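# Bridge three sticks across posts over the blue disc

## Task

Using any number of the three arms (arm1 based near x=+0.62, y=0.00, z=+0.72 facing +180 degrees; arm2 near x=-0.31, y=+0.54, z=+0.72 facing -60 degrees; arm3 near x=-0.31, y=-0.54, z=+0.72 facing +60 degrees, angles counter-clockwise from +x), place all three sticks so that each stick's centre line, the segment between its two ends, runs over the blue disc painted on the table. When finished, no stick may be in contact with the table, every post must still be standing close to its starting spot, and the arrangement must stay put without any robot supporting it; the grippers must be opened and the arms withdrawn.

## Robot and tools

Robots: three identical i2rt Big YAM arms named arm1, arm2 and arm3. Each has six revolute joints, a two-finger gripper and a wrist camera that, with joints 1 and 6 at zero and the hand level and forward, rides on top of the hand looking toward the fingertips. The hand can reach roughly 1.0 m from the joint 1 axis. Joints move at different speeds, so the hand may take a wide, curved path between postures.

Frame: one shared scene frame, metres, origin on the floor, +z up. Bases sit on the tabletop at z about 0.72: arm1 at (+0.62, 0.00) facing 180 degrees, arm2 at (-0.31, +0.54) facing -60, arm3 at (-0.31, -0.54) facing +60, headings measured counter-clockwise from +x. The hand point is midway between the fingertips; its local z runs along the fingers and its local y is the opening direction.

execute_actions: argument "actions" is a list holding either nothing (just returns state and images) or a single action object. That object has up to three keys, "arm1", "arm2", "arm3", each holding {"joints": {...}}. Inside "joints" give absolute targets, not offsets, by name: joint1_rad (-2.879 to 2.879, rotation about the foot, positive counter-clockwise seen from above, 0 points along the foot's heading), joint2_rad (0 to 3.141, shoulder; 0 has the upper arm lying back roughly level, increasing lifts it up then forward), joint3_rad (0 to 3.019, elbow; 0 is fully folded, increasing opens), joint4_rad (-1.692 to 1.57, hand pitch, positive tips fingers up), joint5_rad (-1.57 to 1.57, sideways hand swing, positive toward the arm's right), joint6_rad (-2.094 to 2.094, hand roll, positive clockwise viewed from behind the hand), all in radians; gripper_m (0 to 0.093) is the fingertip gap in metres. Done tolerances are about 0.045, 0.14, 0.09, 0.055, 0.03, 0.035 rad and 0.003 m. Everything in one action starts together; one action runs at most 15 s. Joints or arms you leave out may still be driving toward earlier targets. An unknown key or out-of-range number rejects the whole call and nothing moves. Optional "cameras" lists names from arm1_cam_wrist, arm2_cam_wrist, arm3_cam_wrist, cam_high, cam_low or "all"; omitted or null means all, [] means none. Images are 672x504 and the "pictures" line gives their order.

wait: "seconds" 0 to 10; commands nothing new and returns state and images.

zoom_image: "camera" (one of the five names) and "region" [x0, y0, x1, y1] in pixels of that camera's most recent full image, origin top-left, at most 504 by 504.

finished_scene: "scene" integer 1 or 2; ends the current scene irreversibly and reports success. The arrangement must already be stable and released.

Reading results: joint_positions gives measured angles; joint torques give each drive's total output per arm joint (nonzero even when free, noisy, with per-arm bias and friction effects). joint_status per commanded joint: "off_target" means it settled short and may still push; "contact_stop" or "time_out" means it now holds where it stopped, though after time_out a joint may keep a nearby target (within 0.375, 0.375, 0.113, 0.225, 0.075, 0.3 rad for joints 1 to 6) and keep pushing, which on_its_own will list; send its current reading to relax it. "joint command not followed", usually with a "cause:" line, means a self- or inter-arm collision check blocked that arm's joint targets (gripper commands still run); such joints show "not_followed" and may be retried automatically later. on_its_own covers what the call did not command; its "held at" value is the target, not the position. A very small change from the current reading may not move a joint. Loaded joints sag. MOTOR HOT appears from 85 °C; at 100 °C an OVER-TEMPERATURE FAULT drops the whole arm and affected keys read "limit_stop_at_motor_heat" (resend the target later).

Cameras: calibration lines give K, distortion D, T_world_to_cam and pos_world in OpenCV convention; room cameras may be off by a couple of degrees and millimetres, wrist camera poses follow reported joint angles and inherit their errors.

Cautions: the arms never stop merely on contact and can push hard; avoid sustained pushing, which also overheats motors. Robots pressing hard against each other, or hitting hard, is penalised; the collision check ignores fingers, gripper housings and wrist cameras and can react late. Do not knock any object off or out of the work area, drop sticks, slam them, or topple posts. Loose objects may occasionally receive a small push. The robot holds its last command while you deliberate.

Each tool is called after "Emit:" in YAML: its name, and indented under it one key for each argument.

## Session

Emit:
execute_actions:
  actions: []

Scene clock: 0.00 s.
Joint torques (N m, as the arm reports them, + toward a larger angle): no reading
arm1.joint_positions: joint1_rad=-0.164 joint2_rad=+0.497 joint3_rad=+1.330 joint4_rad=-1.239 joint5_rad=-0.112 joint6_rad=-0.170 gripper_m=+0.094
arm1.joint_status: not commanded
arm1.hand: x=+0.4127 y=+0.0011 z=+1.2919 quat_wxyz=(+0.040, -0.834, -0.051, +0.547) (m; scene frame)
arm2.joint_positions: joint1_rad=+0.109 joint2_rad=+0.460 joint3_rad=+1.449 joint4_rad=-1.446 joint5_rad=+0.143 joint6_rad=+0.337 gripper_m=+0.094
arm2.joint_status: not commanded
arm2.hand: x=-0.2482 y=+0.4000 z=+1.3892 quat_wxyz=(-0.479, -0.545, -0.653, +0.217) (m; scene frame)
arm3.joint_positions: joint1_rad=-0.088 joint2_rad=+0.548 joint3_rad=+1.407 joint4_rad=-1.207 joint5_rad=+0.079 joint6_rad=+0.437 gripper_m=+0.095
arm3.joint_status: not commanded
arm3.hand: x=-0.1688 y=-0.3692 z=+1.3375 quat_wxyz=(-0.463, +0.179, -0.801, -0.334) (m; scene frame)
pictures: arm1_cam_wrist, arm2_cam_wrist, arm3_cam_wrist, cam_high, cam_low
camera_calibration (this result's frames):
arm1_cam_wrist: T_world_to_cam=[[-0.0368982, 0.993281, 0.109689, -0.123955], [0.862226, 0.0871318, -0.498973, 0.291915], [-0.505178, 0.0761654, -0.859648, 1.44401], [0, 0, 0, 1]] pos_world=[0.473212, -0.0122965, 1.4006]
arm2_cam_wrist: T_world_to_cam=[[-0.9198, -0.306815, -0.244607, 0.238484], [-0.17989, 0.883733, -0.432037, 0.206073], [0.348722, -0.353385, -0.868051, 1.55622], [0, 0, 0, 1]] pos_world=[-0.286262, 0.441003, 1.49825]
arm3_cam_wrist: T_world_to_cam=[[0.60374, -0.705013, -0.372096, 0.344537], [-0.773896, -0.40635, -0.485762, 0.371082], [0.191268, 0.581237, -0.790936, 1.43006], [0, 0, 0, 1]] pos_world=[-0.194356, -0.437512, 1.43954]
Images, in order (width x height): arm1_cam_wrist 672x504, arm2_cam_wrist 672x504, arm3_cam_wrist 672x504, cam_high 672x504, cam_low 672x504.

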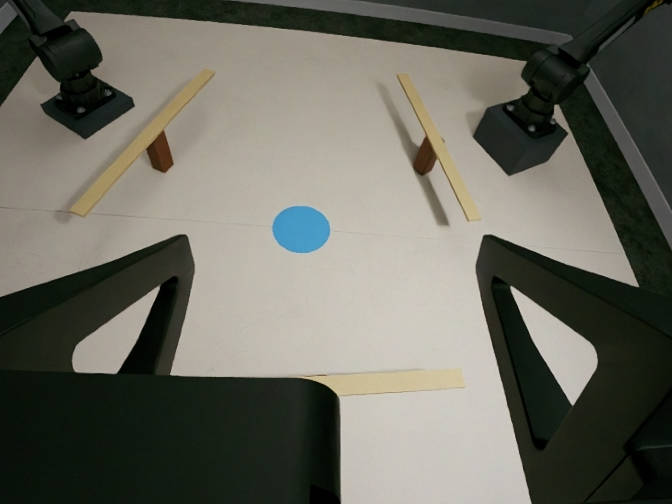

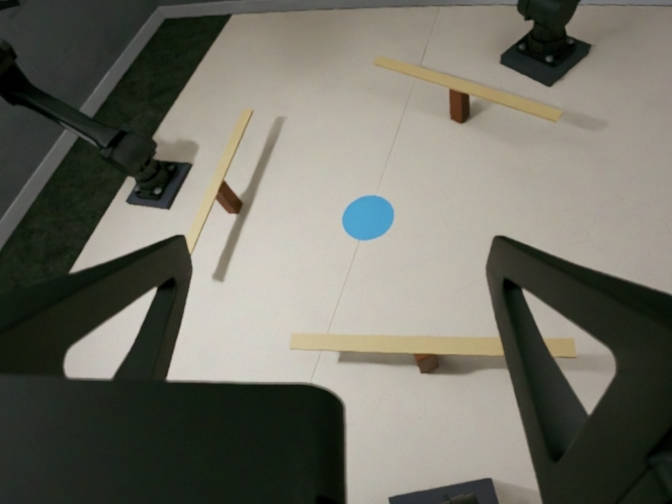

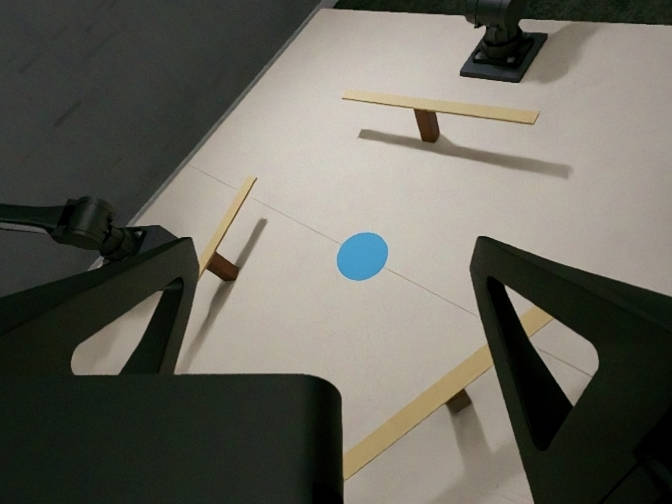

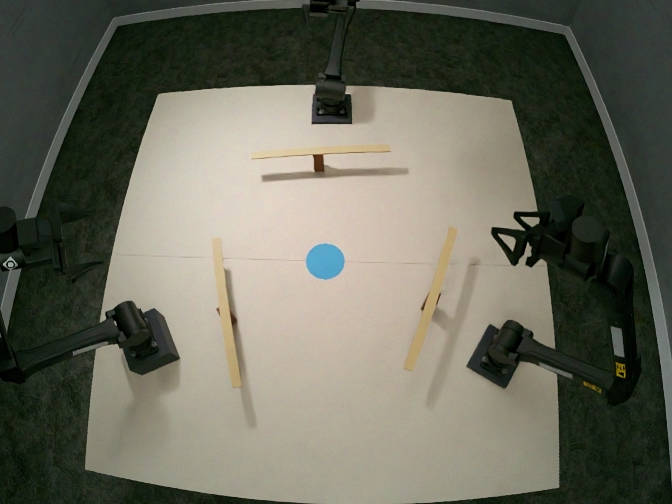

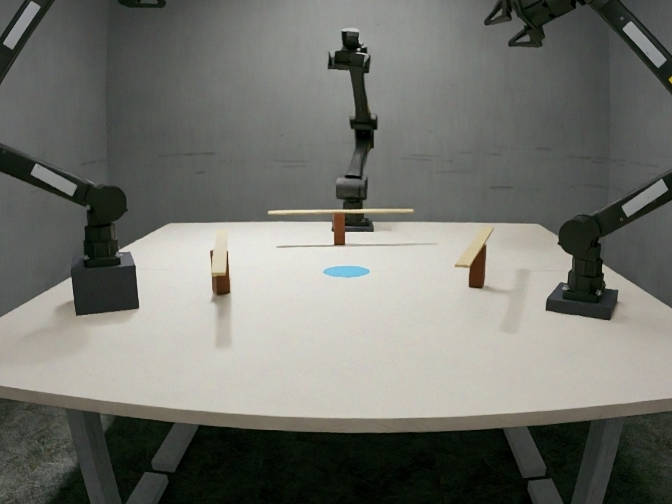

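Emit:
zoom_image:
  camera: "cam_high"
  region: [170, 130, 470, 400]

Emit:
zoom_image:
  camera: "cam_low"
  region: [170, 180, 520, 320]

Region (170, 130, 470, 400) of cam_high's 672x504 image, scaled by 1.680, with more detail than that image has; it fills the top 454 rows of this view, and the rest is white.

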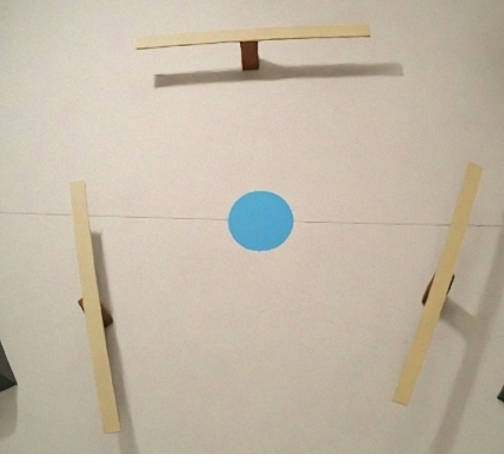

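Region (170, 180, 520, 320) of cam_low's 672x504 image, scaled by 1.440, with more detail than that image has; it fills the top 202 rows of this view, and the rest is white.

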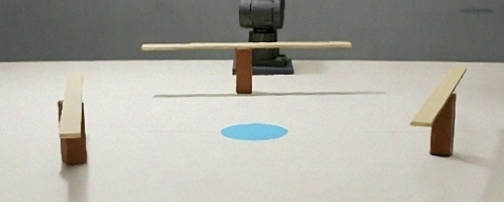

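Emit:
execute_actions:
  actions:
    - {"arm1":{"joints":{"joint1_rad":0.231,"joint2_rad":0.93,"joint3_rad":0.652,"joint4_rad":-1.02,"joint5_rad":0,"joint6_rad":1.729}},"arm2":{"joints":{"joint1_rad":0.204,"joint2_rad":1.21,"joint3_rad":0.613,"joint4_rad":-0.70,"joint5_rad":0,"joint6_rad":2.06}},"arm3":{"joints":{"joint1_rad":0.218,"joint2_rad":0.93,"joint3_rad":0.674,"joint4_rad":-1.038,"joint5_rad":0,"joint6_rad":1.563}}}
  cameras: ["arm1_cam_wrist","arm2_cam_wrist","arm3_cam_wrist","cam_low"]

Scene clock: 64.40 s.
Joint torques (N m, as the arm reports them, + toward a larger angle): arm1=[-0.88 -4.95  9.29  1.37  0.24  0.01] | arm2=[ 0.65 -7.78  7.29  1.77  0.11  0.16] | arm3=[-1.69 -4.93  9.76  0.39  0.07  0.04]
arm1.joint_positions: joint1_rad=+0.230 joint2_rad=+0.939 joint3_rad=+0.653 joint4_rad=-1.030 joint5_rad=-0.001 joint6_rad=+1.716 gripper_m=+0.094
arm1.joint_status: all done
arm1.hand: x=+0.3475 y=-0.0747 z=+0.8645 quat_wxyz=(-0.100, -0.743, +0.658, +0.071) (m; scene frame)
arm2.joint_positions: joint1_rad=+0.201 joint2_rad=+1.215 joint3_rad=+0.614 joint4_rad=-0.719 joint5_rad=+0.001 joint6_rad=+2.048 gripper_m=+0.094
arm2.joint_status: all done
arm2.hand: x=-0.0983 y=+0.2835 z=+0.8714 quat_wxyz=(-0.099, -0.987, -0.109, -0.068) (m; scene frame)
arm3.joint_positions: joint1_rad=+0.215 joint2_rad=+0.944 joint3_rad=+0.677 joint4_rad=-1.039 joint5_rad=+0.001 joint6_rad=+1.549 gripper_m=+0.095
arm3.joint_status: all done
arm3.hand: x=-0.2136 y=-0.2650 z=+0.8845 quat_wxyz=(-0.023, -0.157, -0.979, -0.126) (m; scene frame)
pictures: arm1_cam_wrist, arm2_cam_wrist, arm3_cam_wrist, cam_low
camera_calibration (this result's frames):
arm1_cam_wrist: T_world_to_cam=[[0.964797, 0.0995113, -0.243443, -0.113729], [0.229964, -0.768334, 0.59731, -0.650414], [-0.127606, -0.632266, -0.76417, 0.78272], [0, 0, 0, 1]] pos_world=[0.359178, 0.00647041, 0.958944]
arm2_cam_wrist: T_world_to_cam=[[-0.194942, 0.958567, -0.207721, -0.10568], [0.690383, 0.284537, 0.665139, -0.588296], [0.696684, -0.013743, -0.717246, 0.819869], [0, 0, 0, 1]] pos_world=[-0.185642, 0.279961, 0.957395]
arm3_cam_wrist: T_world_to_cam=[[-0.298229, -0.917326, -0.263767, -0.0681863], [-0.814309, 0.100355, 0.57169, -0.650926], [-0.497956, 0.385283, -0.776915, 0.808257], [0, 0, 0, 1]] pos_world=[-0.147914, -0.308633, 0.98209]
Images, in order (width x height): arm1_cam_wrist 672x504, arm2_cam_wrist 672x504, arm3_cam_wrist 672x504, cam_low 672x504.

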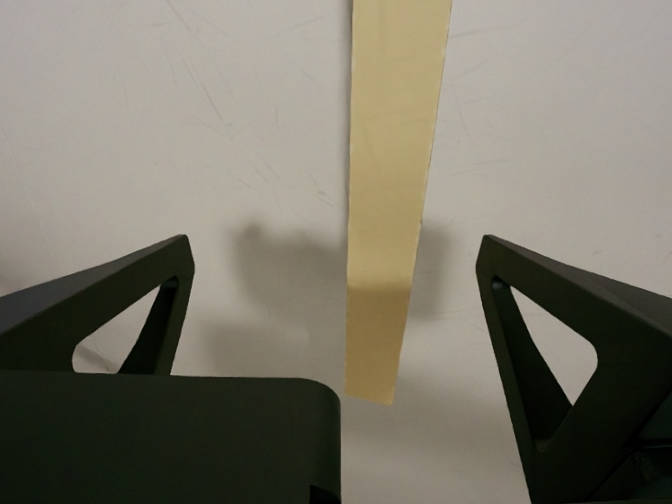

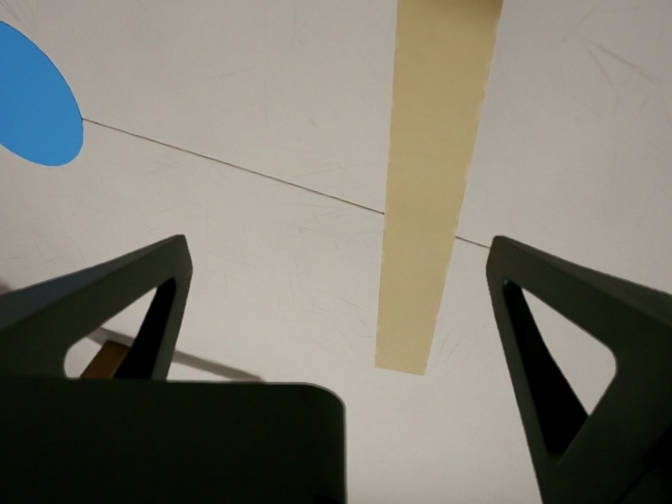

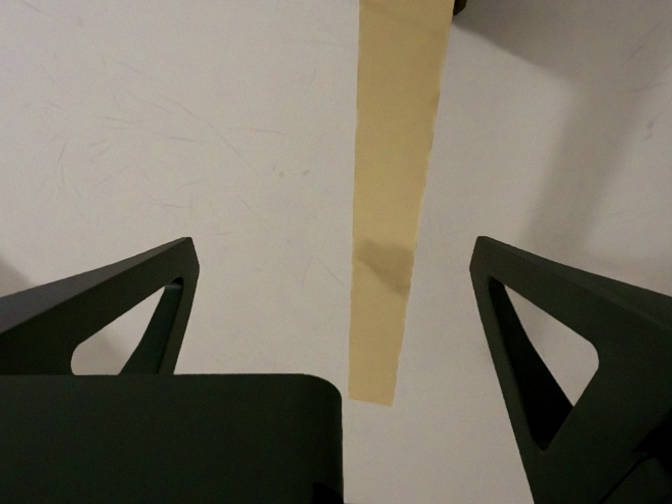

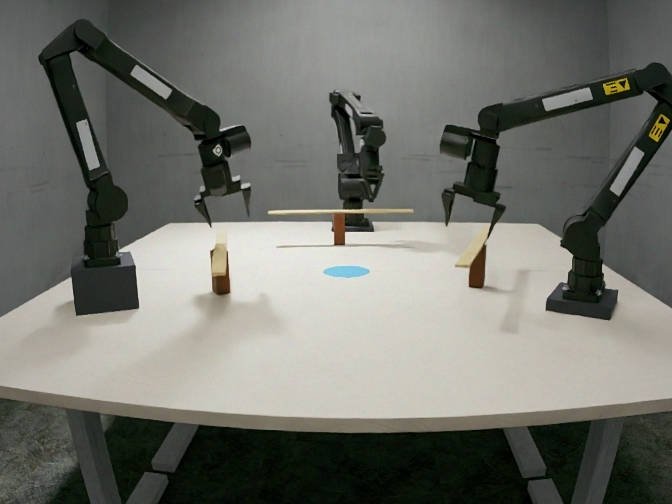

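Emit:
execute_actions:
  actions:
    - {"arm1":{"joints":{"joint2_rad":1.172,"gripper_m":0.075}},"arm2":{"joints":{"joint2_rad":1.454,"gripper_m":0.075}},"arm3":{"joints":{"joint2_rad":1.175,"joint4_rad":-1.068,"gripper_m":0.075}}}
  cameras: ["arm1_cam_wrist","arm2_cam_wrist","arm3_cam_wrist"]

Scene clock: 94.33 s.
Joint torques (N m, as the arm reports them, + toward a larger angle): arm1=[-0.42 -6.8   8.38  1.02  0.21  0.05] | arm2=[ 0.44 -9.8   5.68  1.25  0.06  0.16] | arm3=[-2.1  -6.12  8.37 -0.43  0.07  0.08]
arm1.joint_positions: joint1_rad=+0.230 joint2_rad=+1.180 joint3_rad=+0.653 joint4_rad=-1.030 joint5_rad=-0.001 joint6_rad=+1.716 gripper_m=+0.075
arm1.joint_status: all done
arm1.hand: x=+0.3551 y=-0.0720 z=+0.8026 quat_wxyz=(+0.001, -0.748, +0.664, +0.005) (m; scene frame)
arm2.joint_positions: joint1_rad=+0.201 joint2_rad=+1.459 joint3_rad=+0.614 joint4_rad=-0.715 joint5_rad=+0.001 joint6_rad=+2.049 gripper_m=+0.075
arm2.joint_status: all done
arm2.hand: x=-0.1155 y=+0.3045 z=+0.7997 quat_wxyz=(+0.001, -0.994, -0.110, -0.002) (m; scene frame)
arm3.joint_positions: joint1_rad=+0.215 joint2_rad=+1.180 joint3_rad=+0.677 joint4_rad=-1.059 joint5_rad=+0.001 joint6_rad=+1.550 gripper_m=+0.075
arm3.joint_status: all done
arm3.hand: x=-0.2172 y=-0.2752 z=+0.8224 quat_wxyz=(+0.000, -0.158, -0.987, +0.000) (m; scene frame)
pictures: arm1_cam_wrist, arm2_cam_wrist, arm3_cam_wrist
camera_calibration (this result's frames):
arm1_cam_wrist: T_world_to_cam=[[0.994466, 0.104765, -0.00789124, -0.335633], [0.0895667, -0.806141, 0.584906, -0.556048], [0.0549163, -0.582376, -0.811063, 0.714518], [0, 0, 0, 1]] pos_world=[0.34434, 0.00302757, 0.902106]
arm2_cam_wrist: T_world_to_cam=[[-0.211332, 0.977411, 0.00253351, -0.319842], [0.787733, 0.168785, 0.592443, -0.430074], [0.578633, 0.127198, -0.805608, 0.794752], [0, 0, 0, 1]] pos_world=[-0.188679, 0.284117, 0.895864]
arm3_cam_wrist: T_world_to_cam=[[-0.310199, -0.950603, -0.0114079, -0.314326], [-0.764368, 0.242256, 0.59754, -0.588679], [-0.56526, 0.194076, -0.801758, 0.715281], [0, 0, 0, 1]] pos_world=[-0.143151, -0.295007, 0.921656]
Images, in order (width x height): arm1_cam_wrist 672x504, arm2_cam_wrist 672x504, arm3_cam_wrist 672x504.

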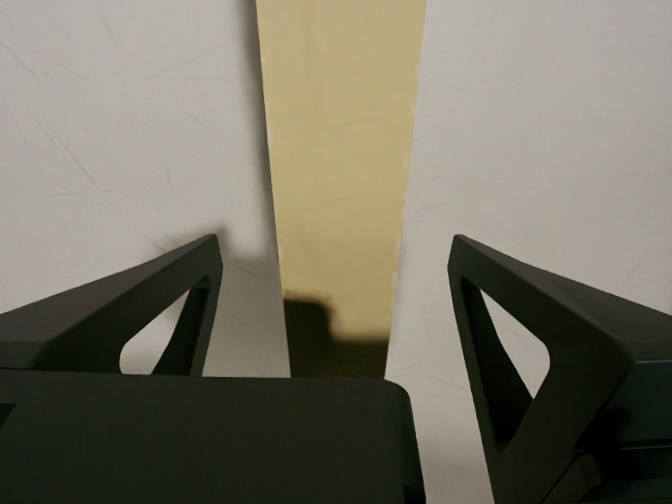

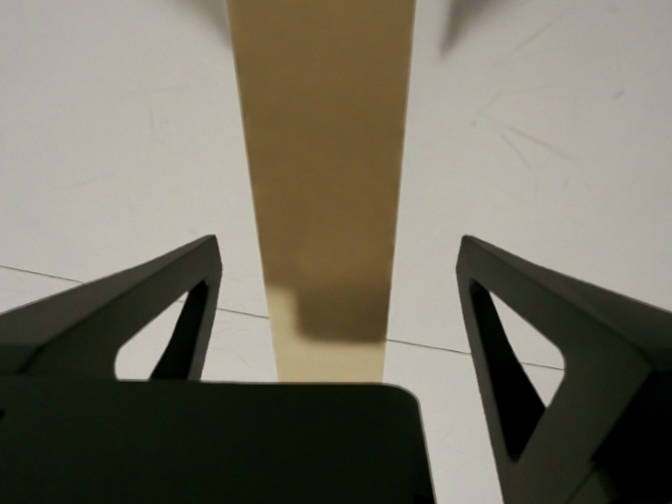

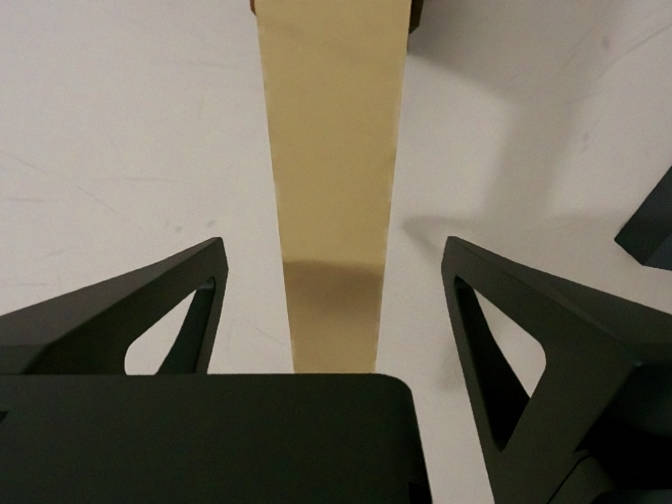

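Emit:
execute_actions:
  actions:
    - {"arm1":{"joints":{"gripper_m":0.015}},"arm2":{"joints":{"gripper_m":0.015}},"arm3":{"joints":{"gripper_m":0.015}}}
  cameras: []

Emit:
execute_actions:
  actions:
    - {"arm1":{"joints":{"joint1_rad":-0.101,"joint2_rad":1.12,"joint3_rad":0.938,"joint4_rad":-0.93,"joint6_rad":-0.094}},"arm2":{"joints":{"joint1_rad":-0.07,"joint2_rad":1.42,"joint3_rad":0.815,"joint4_rad":-0.69,"joint6_rad":1.0}},"arm3":{"joints":{"joint1_rad":-0.033,"joint2_rad":1.10,"joint3_rad":1.01,"joint4_rad":-0.968,"joint6_rad":-0.073}}}
  cameras: ["cam_high","cam_low"]

Scene clock: 153.80 s.
Joint torques (N m, as the arm reports them, + toward a larger angle): arm1=[-0.85 -6.68  8.13  1.    0.19  0.03] | arm2=[ 0.4  -9.85  5.71  1.2   0.12  0.15] | arm3=[-2.36 -5.76  8.37 -0.58  0.08  0.08]
arm1.joint_positions: joint1_rad=+0.230 joint2_rad=+1.180 joint3_rad=+0.653 joint4_rad=-1.030 joint5_rad=-0.001 joint6_rad=+1.717 gripper_m=+0.027
arm1.joint_status: gripper_m off_target (ended at +0.027, target +0.015)
arm1.hand: x=+0.3551 y=-0.0720 z=+0.8026 quat_wxyz=(+0.001, -0.747, +0.664, +0.005) (m; scene frame)
arm2.joint_positions: joint1_rad=+0.201 joint2_rad=+1.459 joint3_rad=+0.614 joint4_rad=-0.714 joint5_rad=+0.001 joint6_rad=+2.052 gripper_m=+0.027
arm2.joint_status: gripper_m off_target (ended at +0.027, target +0.015)
arm2.hand: x=-0.1153 y=+0.3044 z=+0.7997 quat_wxyz=(+0.000, -0.994, -0.109, -0.002) (m; scene frame)
arm3.joint_positions: joint1_rad=+0.215 joint2_rad=+1.180 joint3_rad=+0.677 joint4_rad=-1.059 joint5_rad=+0.001 joint6_rad=+1.550 gripper_m=+0.028
arm3.joint_status: gripper_m off_target (ended at +0.028, target +0.015)
arm3.hand: x=-0.2172 y=-0.2752 z=+0.8224 quat_wxyz=(+0.000, -0.158, -0.987, +0.000) (m; scene frame)
pictures: none
No camera images: the call's "cameras" was empty. Leave "cameras" out to get every camera's image.

Scene clock: 156.07 s.
Joint torques (N m, as the arm reports them, + toward a larger angle): arm1=[-0.19 -7.87 13.45  1.99  0.17 -0.2 ] | arm2=[  0.59 -11.01   8.66   1.31   0.15  -0.09] | arm3=[-2.25 -6.83 14.85  0.83  0.05 -0.21]
arm1.joint_positions: joint1_rad=-0.103 joint2_rad=+1.127 joint3_rad=+0.896 joint4_rad=-0.943 joint5_rad=-0.001 joint6_rad=-0.081 gripper_m=+0.027
arm1.joint_status: all done
arm1.hand: x=+0.2323 y=+0.0248 z=+0.9220 quat_wxyz=(+0.020, -0.981, -0.007, +0.194) (m; scene frame)
arm2.joint_positions: joint1_rad=-0.078 joint2_rad=+1.423 joint3_rad=+0.795 joint4_rad=-0.698 joint5_rad=-0.001 joint6_rad=+1.013 gripper_m=+0.026
arm2.joint_status: all done
arm2.hand: x=-0.1463 y=+0.1691 z=+0.8675 quat_wxyz=(-0.117, -0.877, -0.466, +0.007) (m; scene frame)
arm3.joint_positions: joint1_rad=-0.033 joint2_rad=+1.111 joint3_rad=+0.967 joint4_rad=-0.974 joint5_rad=-0.001 joint6_rad=-0.059 gripper_m=+0.028
arm3.joint_status: all done
arm3.hand: x=-0.0875 y=-0.2022 z=+0.9688 quat_wxyz=(-0.197, +0.486, -0.846, -0.098) (m; scene frame)
pictures: cam_high, cam_low
Images, in order (width x height): cam_high 672x504, cam_low 672x504.

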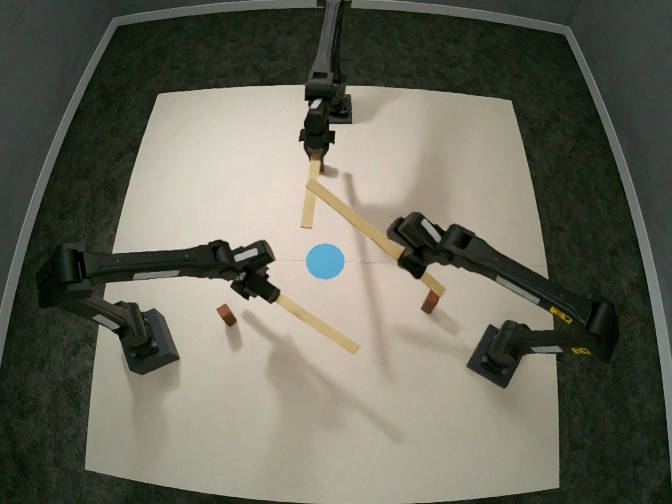

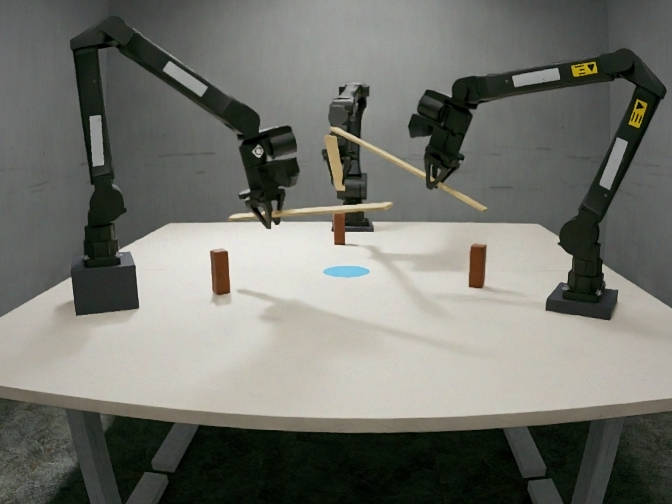

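Emit:
execute_actions:
  actions:
    - {"arm1":{"joints":{"joint2_rad":1.318,"joint3_rad":0.92}},"arm2":{"joints":{"joint2_rad":1.478,"joint3_rad":0.812,"joint6_rad":-0.149}},"arm3":{"joints":{"joint2_rad":1.343,"joint3_rad":0.99}}}
  cameras: ["cam_high","cam_low"]

Emit:
zoom_image:
  camera: "cam_low"
  region: [190, 150, 510, 300]

Emit:
zoom_image:
  camera: "cam_high"
  region: [200, 140, 460, 340]

Scene clock: 177.37 s.
Joint torques (N m, as the arm reports them, + toward a larger angle): arm1=[ -0.67 -11.27  10.96   1.63   0.19  -0.25] | arm2=[  0.64 -11.13   8.2    1.44   0.07  -0.09] | arm3=[-1.97 -9.94 11.68  0.41  0.05 -0.19]
arm1.joint_positions: joint1_rad=-0.103 joint2_rad=+1.338 joint3_rad=+0.896 joint4_rad=-0.943 joint5_rad=-0.001 joint6_rad=-0.081 gripper_m=+0.027
arm1.joint_status: all done
arm1.hand: x=+0.2289 y=+0.0260 z=+0.8440 quat_wxyz=(+0.012, -0.996, -0.007, +0.090) (m; scene frame)
arm2.joint_positions: joint1_rad=-0.078 joint2_rad=+1.475 joint3_rad=+0.795 joint4_rad=-0.698 joint5_rad=-0.001 joint6_rad=-0.137 gripper_m=+0.026
arm2.joint_status: all done
arm2.hand: x=-0.1482 y=+0.1735 z=+0.8479 quat_wxyz=(-0.074, -0.484, -0.871, +0.053) (m; scene frame)
arm3.joint_positions: joint1_rad=-0.033 joint2_rad=+1.364 joint3_rad=+0.967 joint4_rad=-0.974 joint5_rad=-0.001 joint6_rad=-0.059 gripper_m=+0.028
arm3.joint_status: all done
arm3.hand: x=-0.0816 y=-0.1934 z=+0.8714 quat_wxyz=(-0.086, +0.496, -0.863, -0.043) (m; scene frame)
pictures: cam_high, cam_low
Images, in order (width x height): cam_high 672x504, cam_low 672x504.

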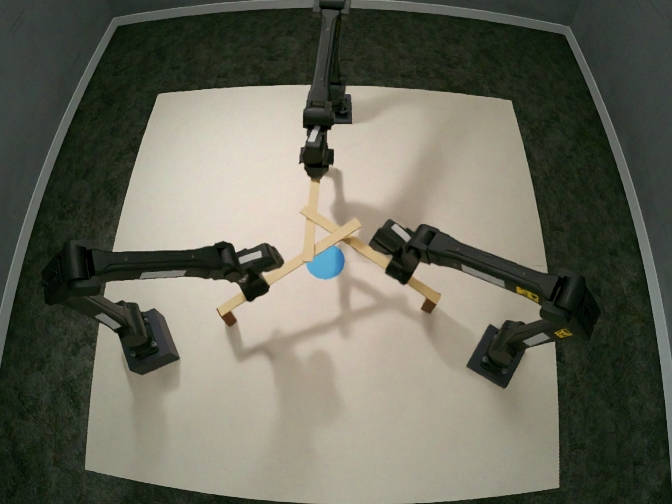

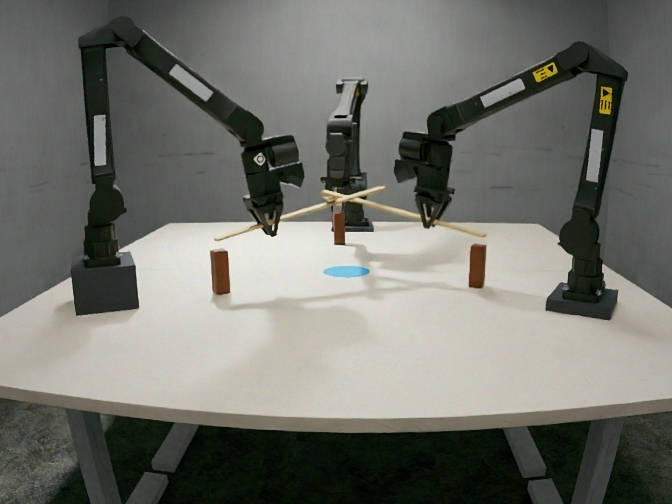

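Region (190, 150, 510, 300) of cam_low's 672x504 image, scaled by 1.575, with more detail than that image has; it fills the top 236 rows of this view, and the rest is white.

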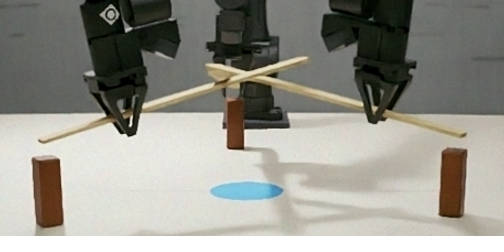

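Region (200, 140, 460, 340) of cam_high's 672x504 image, scaled by 1.938, with more detail than that image has; it fills the top 388 rows of this view, and the rest is white.

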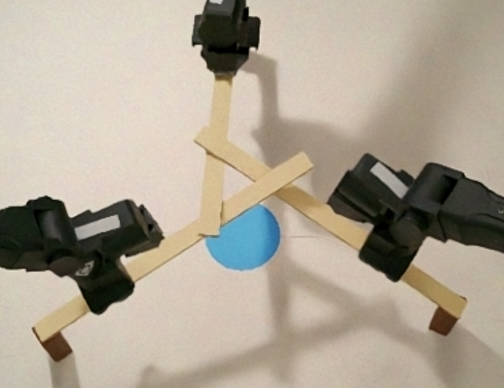

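Emit:
execute_actions:
  actions:
    - {"arm1":{"joints":{"joint2_rad":1.405}},"arm2":{"joints":{"joint2_rad":1.55}},"arm3":{"joints":{"joint2_rad":1.43}}}
  cameras: ["cam_high","cam_low"]

Emit:
zoom_image:
  camera: "cam_low"
  region: [190, 180, 510, 280]

Emit:
zoom_image:
  camera: "cam_high"
  region: [200, 140, 460, 340]

Emit:
zoom_image:
  camera: "cam_low"
  region: [195, 225, 275, 270]

Emit:
zoom_image:
  camera: "cam_low"
  region: [430, 220, 510, 265]

Scene clock: 194.50 s.
Joint torques (N m, as the arm reports them, + toward a larger angle): arm1=[ -0.44 -10.68  10.6    1.52   0.11  -0.14] | arm2=[  1.3  -11.62   7.56   1.32   0.09  -0.07] | arm3=[-1.68 -9.43 11.41  0.3   0.07 -0.17]
arm1.joint_positions: joint1_rad=-0.103 joint2_rad=+1.410 joint3_rad=+0.896 joint4_rad=-0.941 joint5_rad=-0.001 joint6_rad=-0.081 gripper_m=+0.027
arm1.joint_status: all done
arm1.hand: x=+0.2313 y=+0.0263 z=+0.8176 quat_wxyz=(+0.010, -0.998, -0.006, +0.054) (m; scene frame)
arm2.joint_positions: joint1_rad=-0.078 joint2_rad=+1.551 joint3_rad=+0.795 joint4_rad=-0.698 joint5_rad=+0.000 joint6_rad=-0.138 gripper_m=+0.026
arm2.joint_status: all done
arm2.hand: x=-0.1519 y=+0.1817 z=+0.8196 quat_wxyz=(-0.043, -0.485, -0.873, +0.031) (m; scene frame)
arm3.joint_positions: joint1_rad=-0.033 joint2_rad=+1.430 joint3_rad=+0.967 joint4_rad=-0.974 joint5_rad=-0.001 joint6_rad=-0.060 gripper_m=+0.028
arm3.joint_status: all done
arm3.hand: x=-0.0823 y=-0.1945 z=+0.8455 quat_wxyz=(-0.056, +0.498, -0.865, -0.028) (m; scene frame)
pictures: cam_high, cam_low
Images, in order (width x height): cam_high 672x504, cam_low 672x504.

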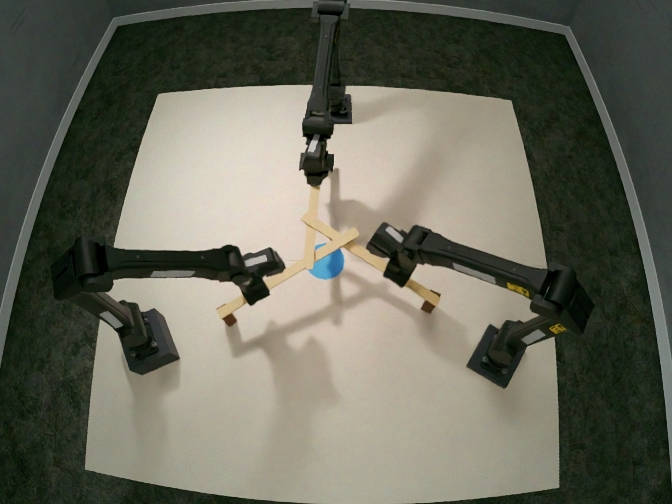

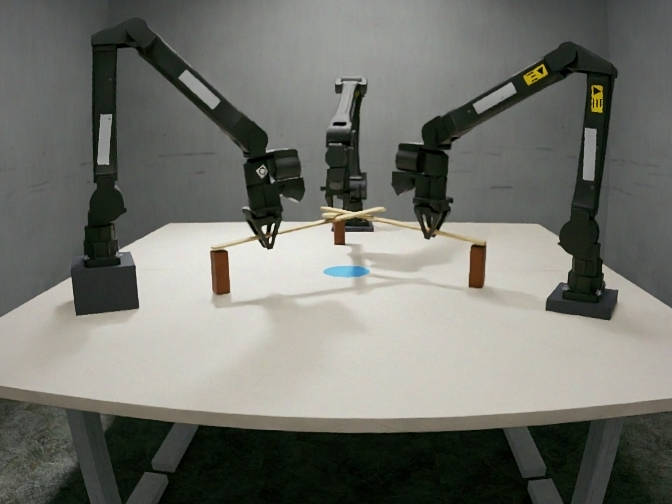

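Region (190, 180, 510, 280) of cam_low's 672x504 image, scaled by 1.575, with more detail than that image has; it fills the top 158 rows of this view, and the rest is white.

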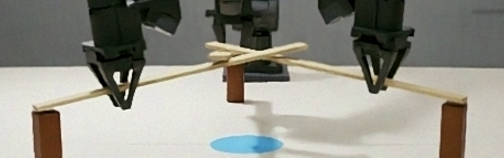

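Region (200, 140, 460, 340) of cam_high's 672x504 image, scaled by 1.938, with more detail than that image has; it fills the top 388 rows of this view, and the rest is white.

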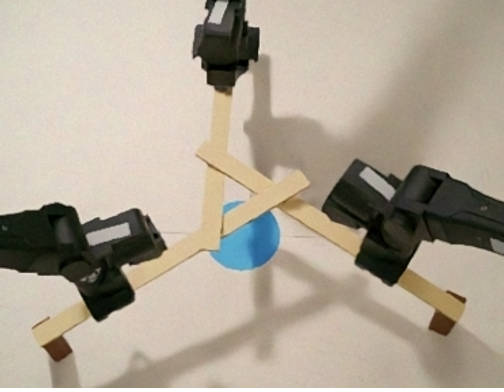

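Region (195, 225, 275, 270) of cam_low's 672x504 image, scaled by 6.300, with more detail than that image has; it fills the top 284 rows of this view, and the rest is white.

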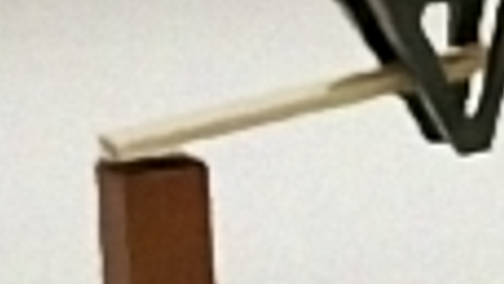

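Region (430, 220, 510, 265) of cam_low's 672x504 image, scaled by 6.300, with more detail than that image has; it fills the top 284 rows of this view, and the rest is white.

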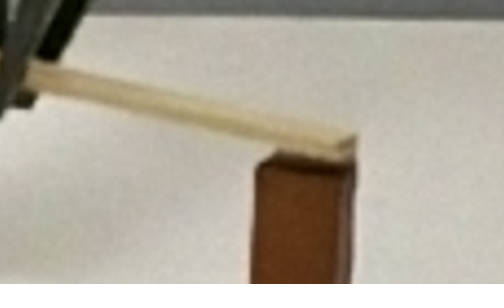

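Gaps are only a few mm; release.

Emit:
execute_actions:
  actions:
    - {"arm1":{"joints":{"gripper_m":0.065}},"arm2":{"joints":{"gripper_m":0.065}},"arm3":{"joints":{"gripper_m":0.065}}}
  cameras: ["cam_low"]

Emit:
execute_actions:
  actions:
    - {"arm1":{"joints":{"joint2_rad":0.75}},"arm2":{"joints":{"joint2_rad":0.85}},"arm3":{"joints":{"joint2_rad":0.75}}}
  cameras: ["cam_high","cam_low"]

Emit:
zoom_image:
  camera: "cam_high"
  region: [200, 130, 460, 340]

Scene clock: 202.23 s.
Joint torques (N m, as the arm reports them, + toward a larger angle): arm1=[  0.21 -10.31  10.49   1.34   0.1   -0.24] | arm2=[  0.86 -12.39   7.49   1.22   0.07  -0.08] | arm3=[-2.23 -9.34 11.34  0.45  0.08 -0.18]
arm1.joint_positions: joint1_rad=-0.103 joint2_rad=+1.410 joint3_rad=+0.896 joint4_rad=-0.941 joint5_rad=-0.001 joint6_rad=-0.081 gripper_m=+0.065
arm1.joint_status: all done
arm1.hand: x=+0.2313 y=+0.0263 z=+0.8176 quat_wxyz=(+0.010, -0.998, -0.006, +0.054) (m; scene frame)
arm2.joint_positions: joint1_rad=-0.078 joint2_rad=+1.551 joint3_rad=+0.795 joint4_rad=-0.698 joint5_rad=+0.000 joint6_rad=-0.138 gripper_m=+0.065
arm2.joint_status: all done
arm2.hand: x=-0.1518 y=+0.1817 z=+0.8196 quat_wxyz=(-0.043, -0.484, -0.873, +0.031) (m; scene frame)
arm3.joint_positions: joint1_rad=-0.033 joint2_rad=+1.430 joint3_rad=+0.967 joint4_rad=-0.974 joint5_rad=-0.001 joint6_rad=-0.060 gripper_m=+0.065
arm3.joint_status: all done
arm3.hand: x=-0.0823 y=-0.1945 z=+0.8455 quat_wxyz=(-0.056, +0.498, -0.865, -0.028) (m; scene frame)
pictures: cam_low
Images, in order (width x height): cam_low 672x504.

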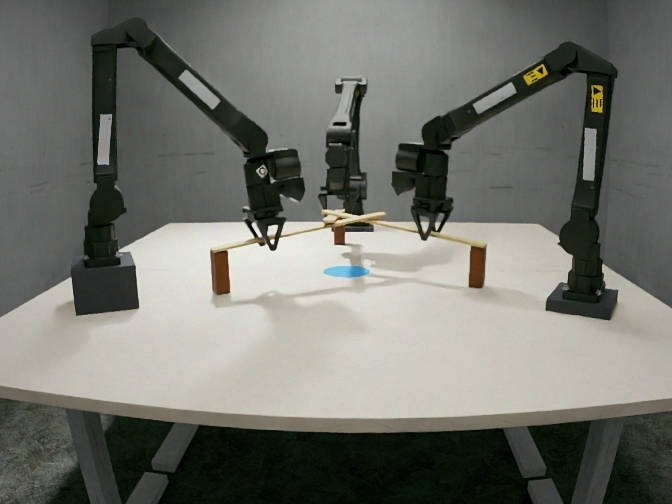

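Scene clock: 203.60 s.
Joint torques (N m, as the arm reports them, + toward a larger angle): arm1=[ 0.23 -1.2  12.73  2.58  0.09 -0.16] | arm2=[ 0.87 -4.93 10.62  2.59  0.03 -0.04] | arm3=[-2.06 -2.12 13.42  1.53  0.07 -0.16]
arm1.joint_positions: joint1_rad=-0.103 joint2_rad=+0.743 joint3_rad=+0.896 joint4_rad=-0.941 joint5_rad=-0.001 joint6_rad=-0.081 gripper_m=+0.065
arm1.joint_status: all done
arm1.hand: x=+0.2792 y=+0.0201 z=+1.0553 quat_wxyz=(+0.034, -0.925, -0.008, +0.377) (m; scene frame)
arm2.joint_positions: joint1_rad=-0.078 joint2_rad=+0.841 joint3_rad=+0.795 joint4_rad=-0.698 joint5_rad=+0.000 joint6_rad=-0.138 gripper_m=+0.065
arm2.joint_status: all done
arm2.hand: x=-0.1537 y=+0.1844 z=+1.0893 quat_wxyz=(-0.318, -0.446, -0.803, +0.237) (m; scene frame)
arm3.joint_positions: joint1_rad=-0.033 joint2_rad=+0.739 joint3_rad=+0.967 joint4_rad=-0.974 joint5_rad=-0.001 joint6_rad=-0.060 gripper_m=+0.065
arm3.joint_status: all done
arm3.hand: x=-0.1203 y=-0.2510 z=+1.1004 quat_wxyz=(-0.355, +0.458, -0.795, -0.177) (m; scene frame)
pictures: cam_high, cam_low
Images, in order (width x height): cam_high 672x504, cam_low 672x504.

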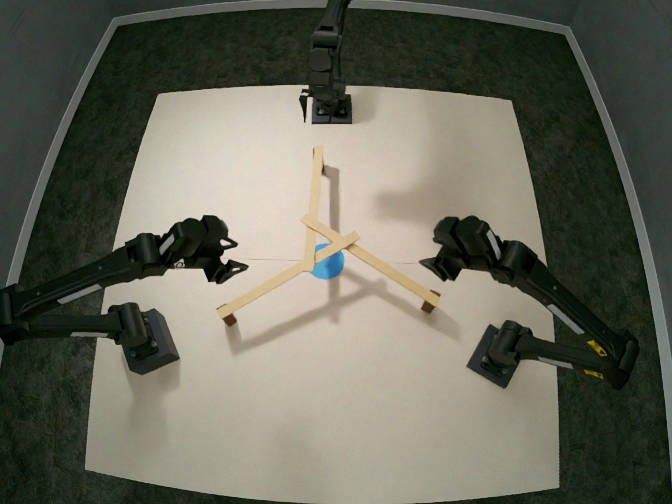

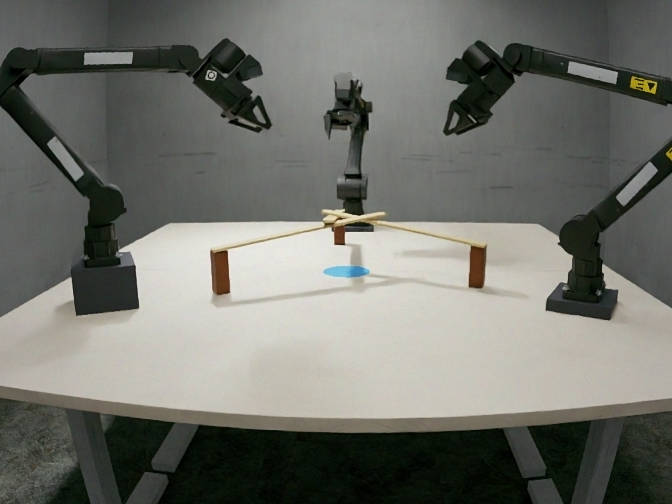

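Region (200, 130, 460, 340) of cam_high's 672x504 image, scaled by 1.938, with more detail than that image has; it fills the top 407 rows of this view, and the rest is white.

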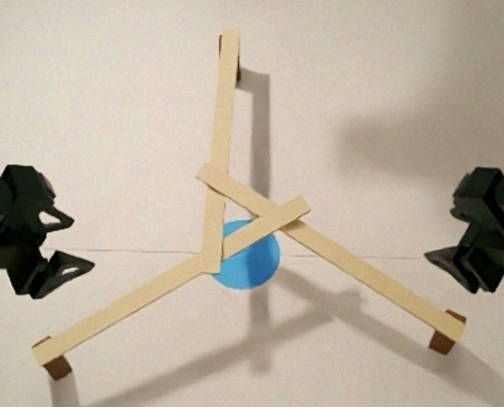

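Emit:
finished_scene:
  scene: 2

The scene is finished: the task was done.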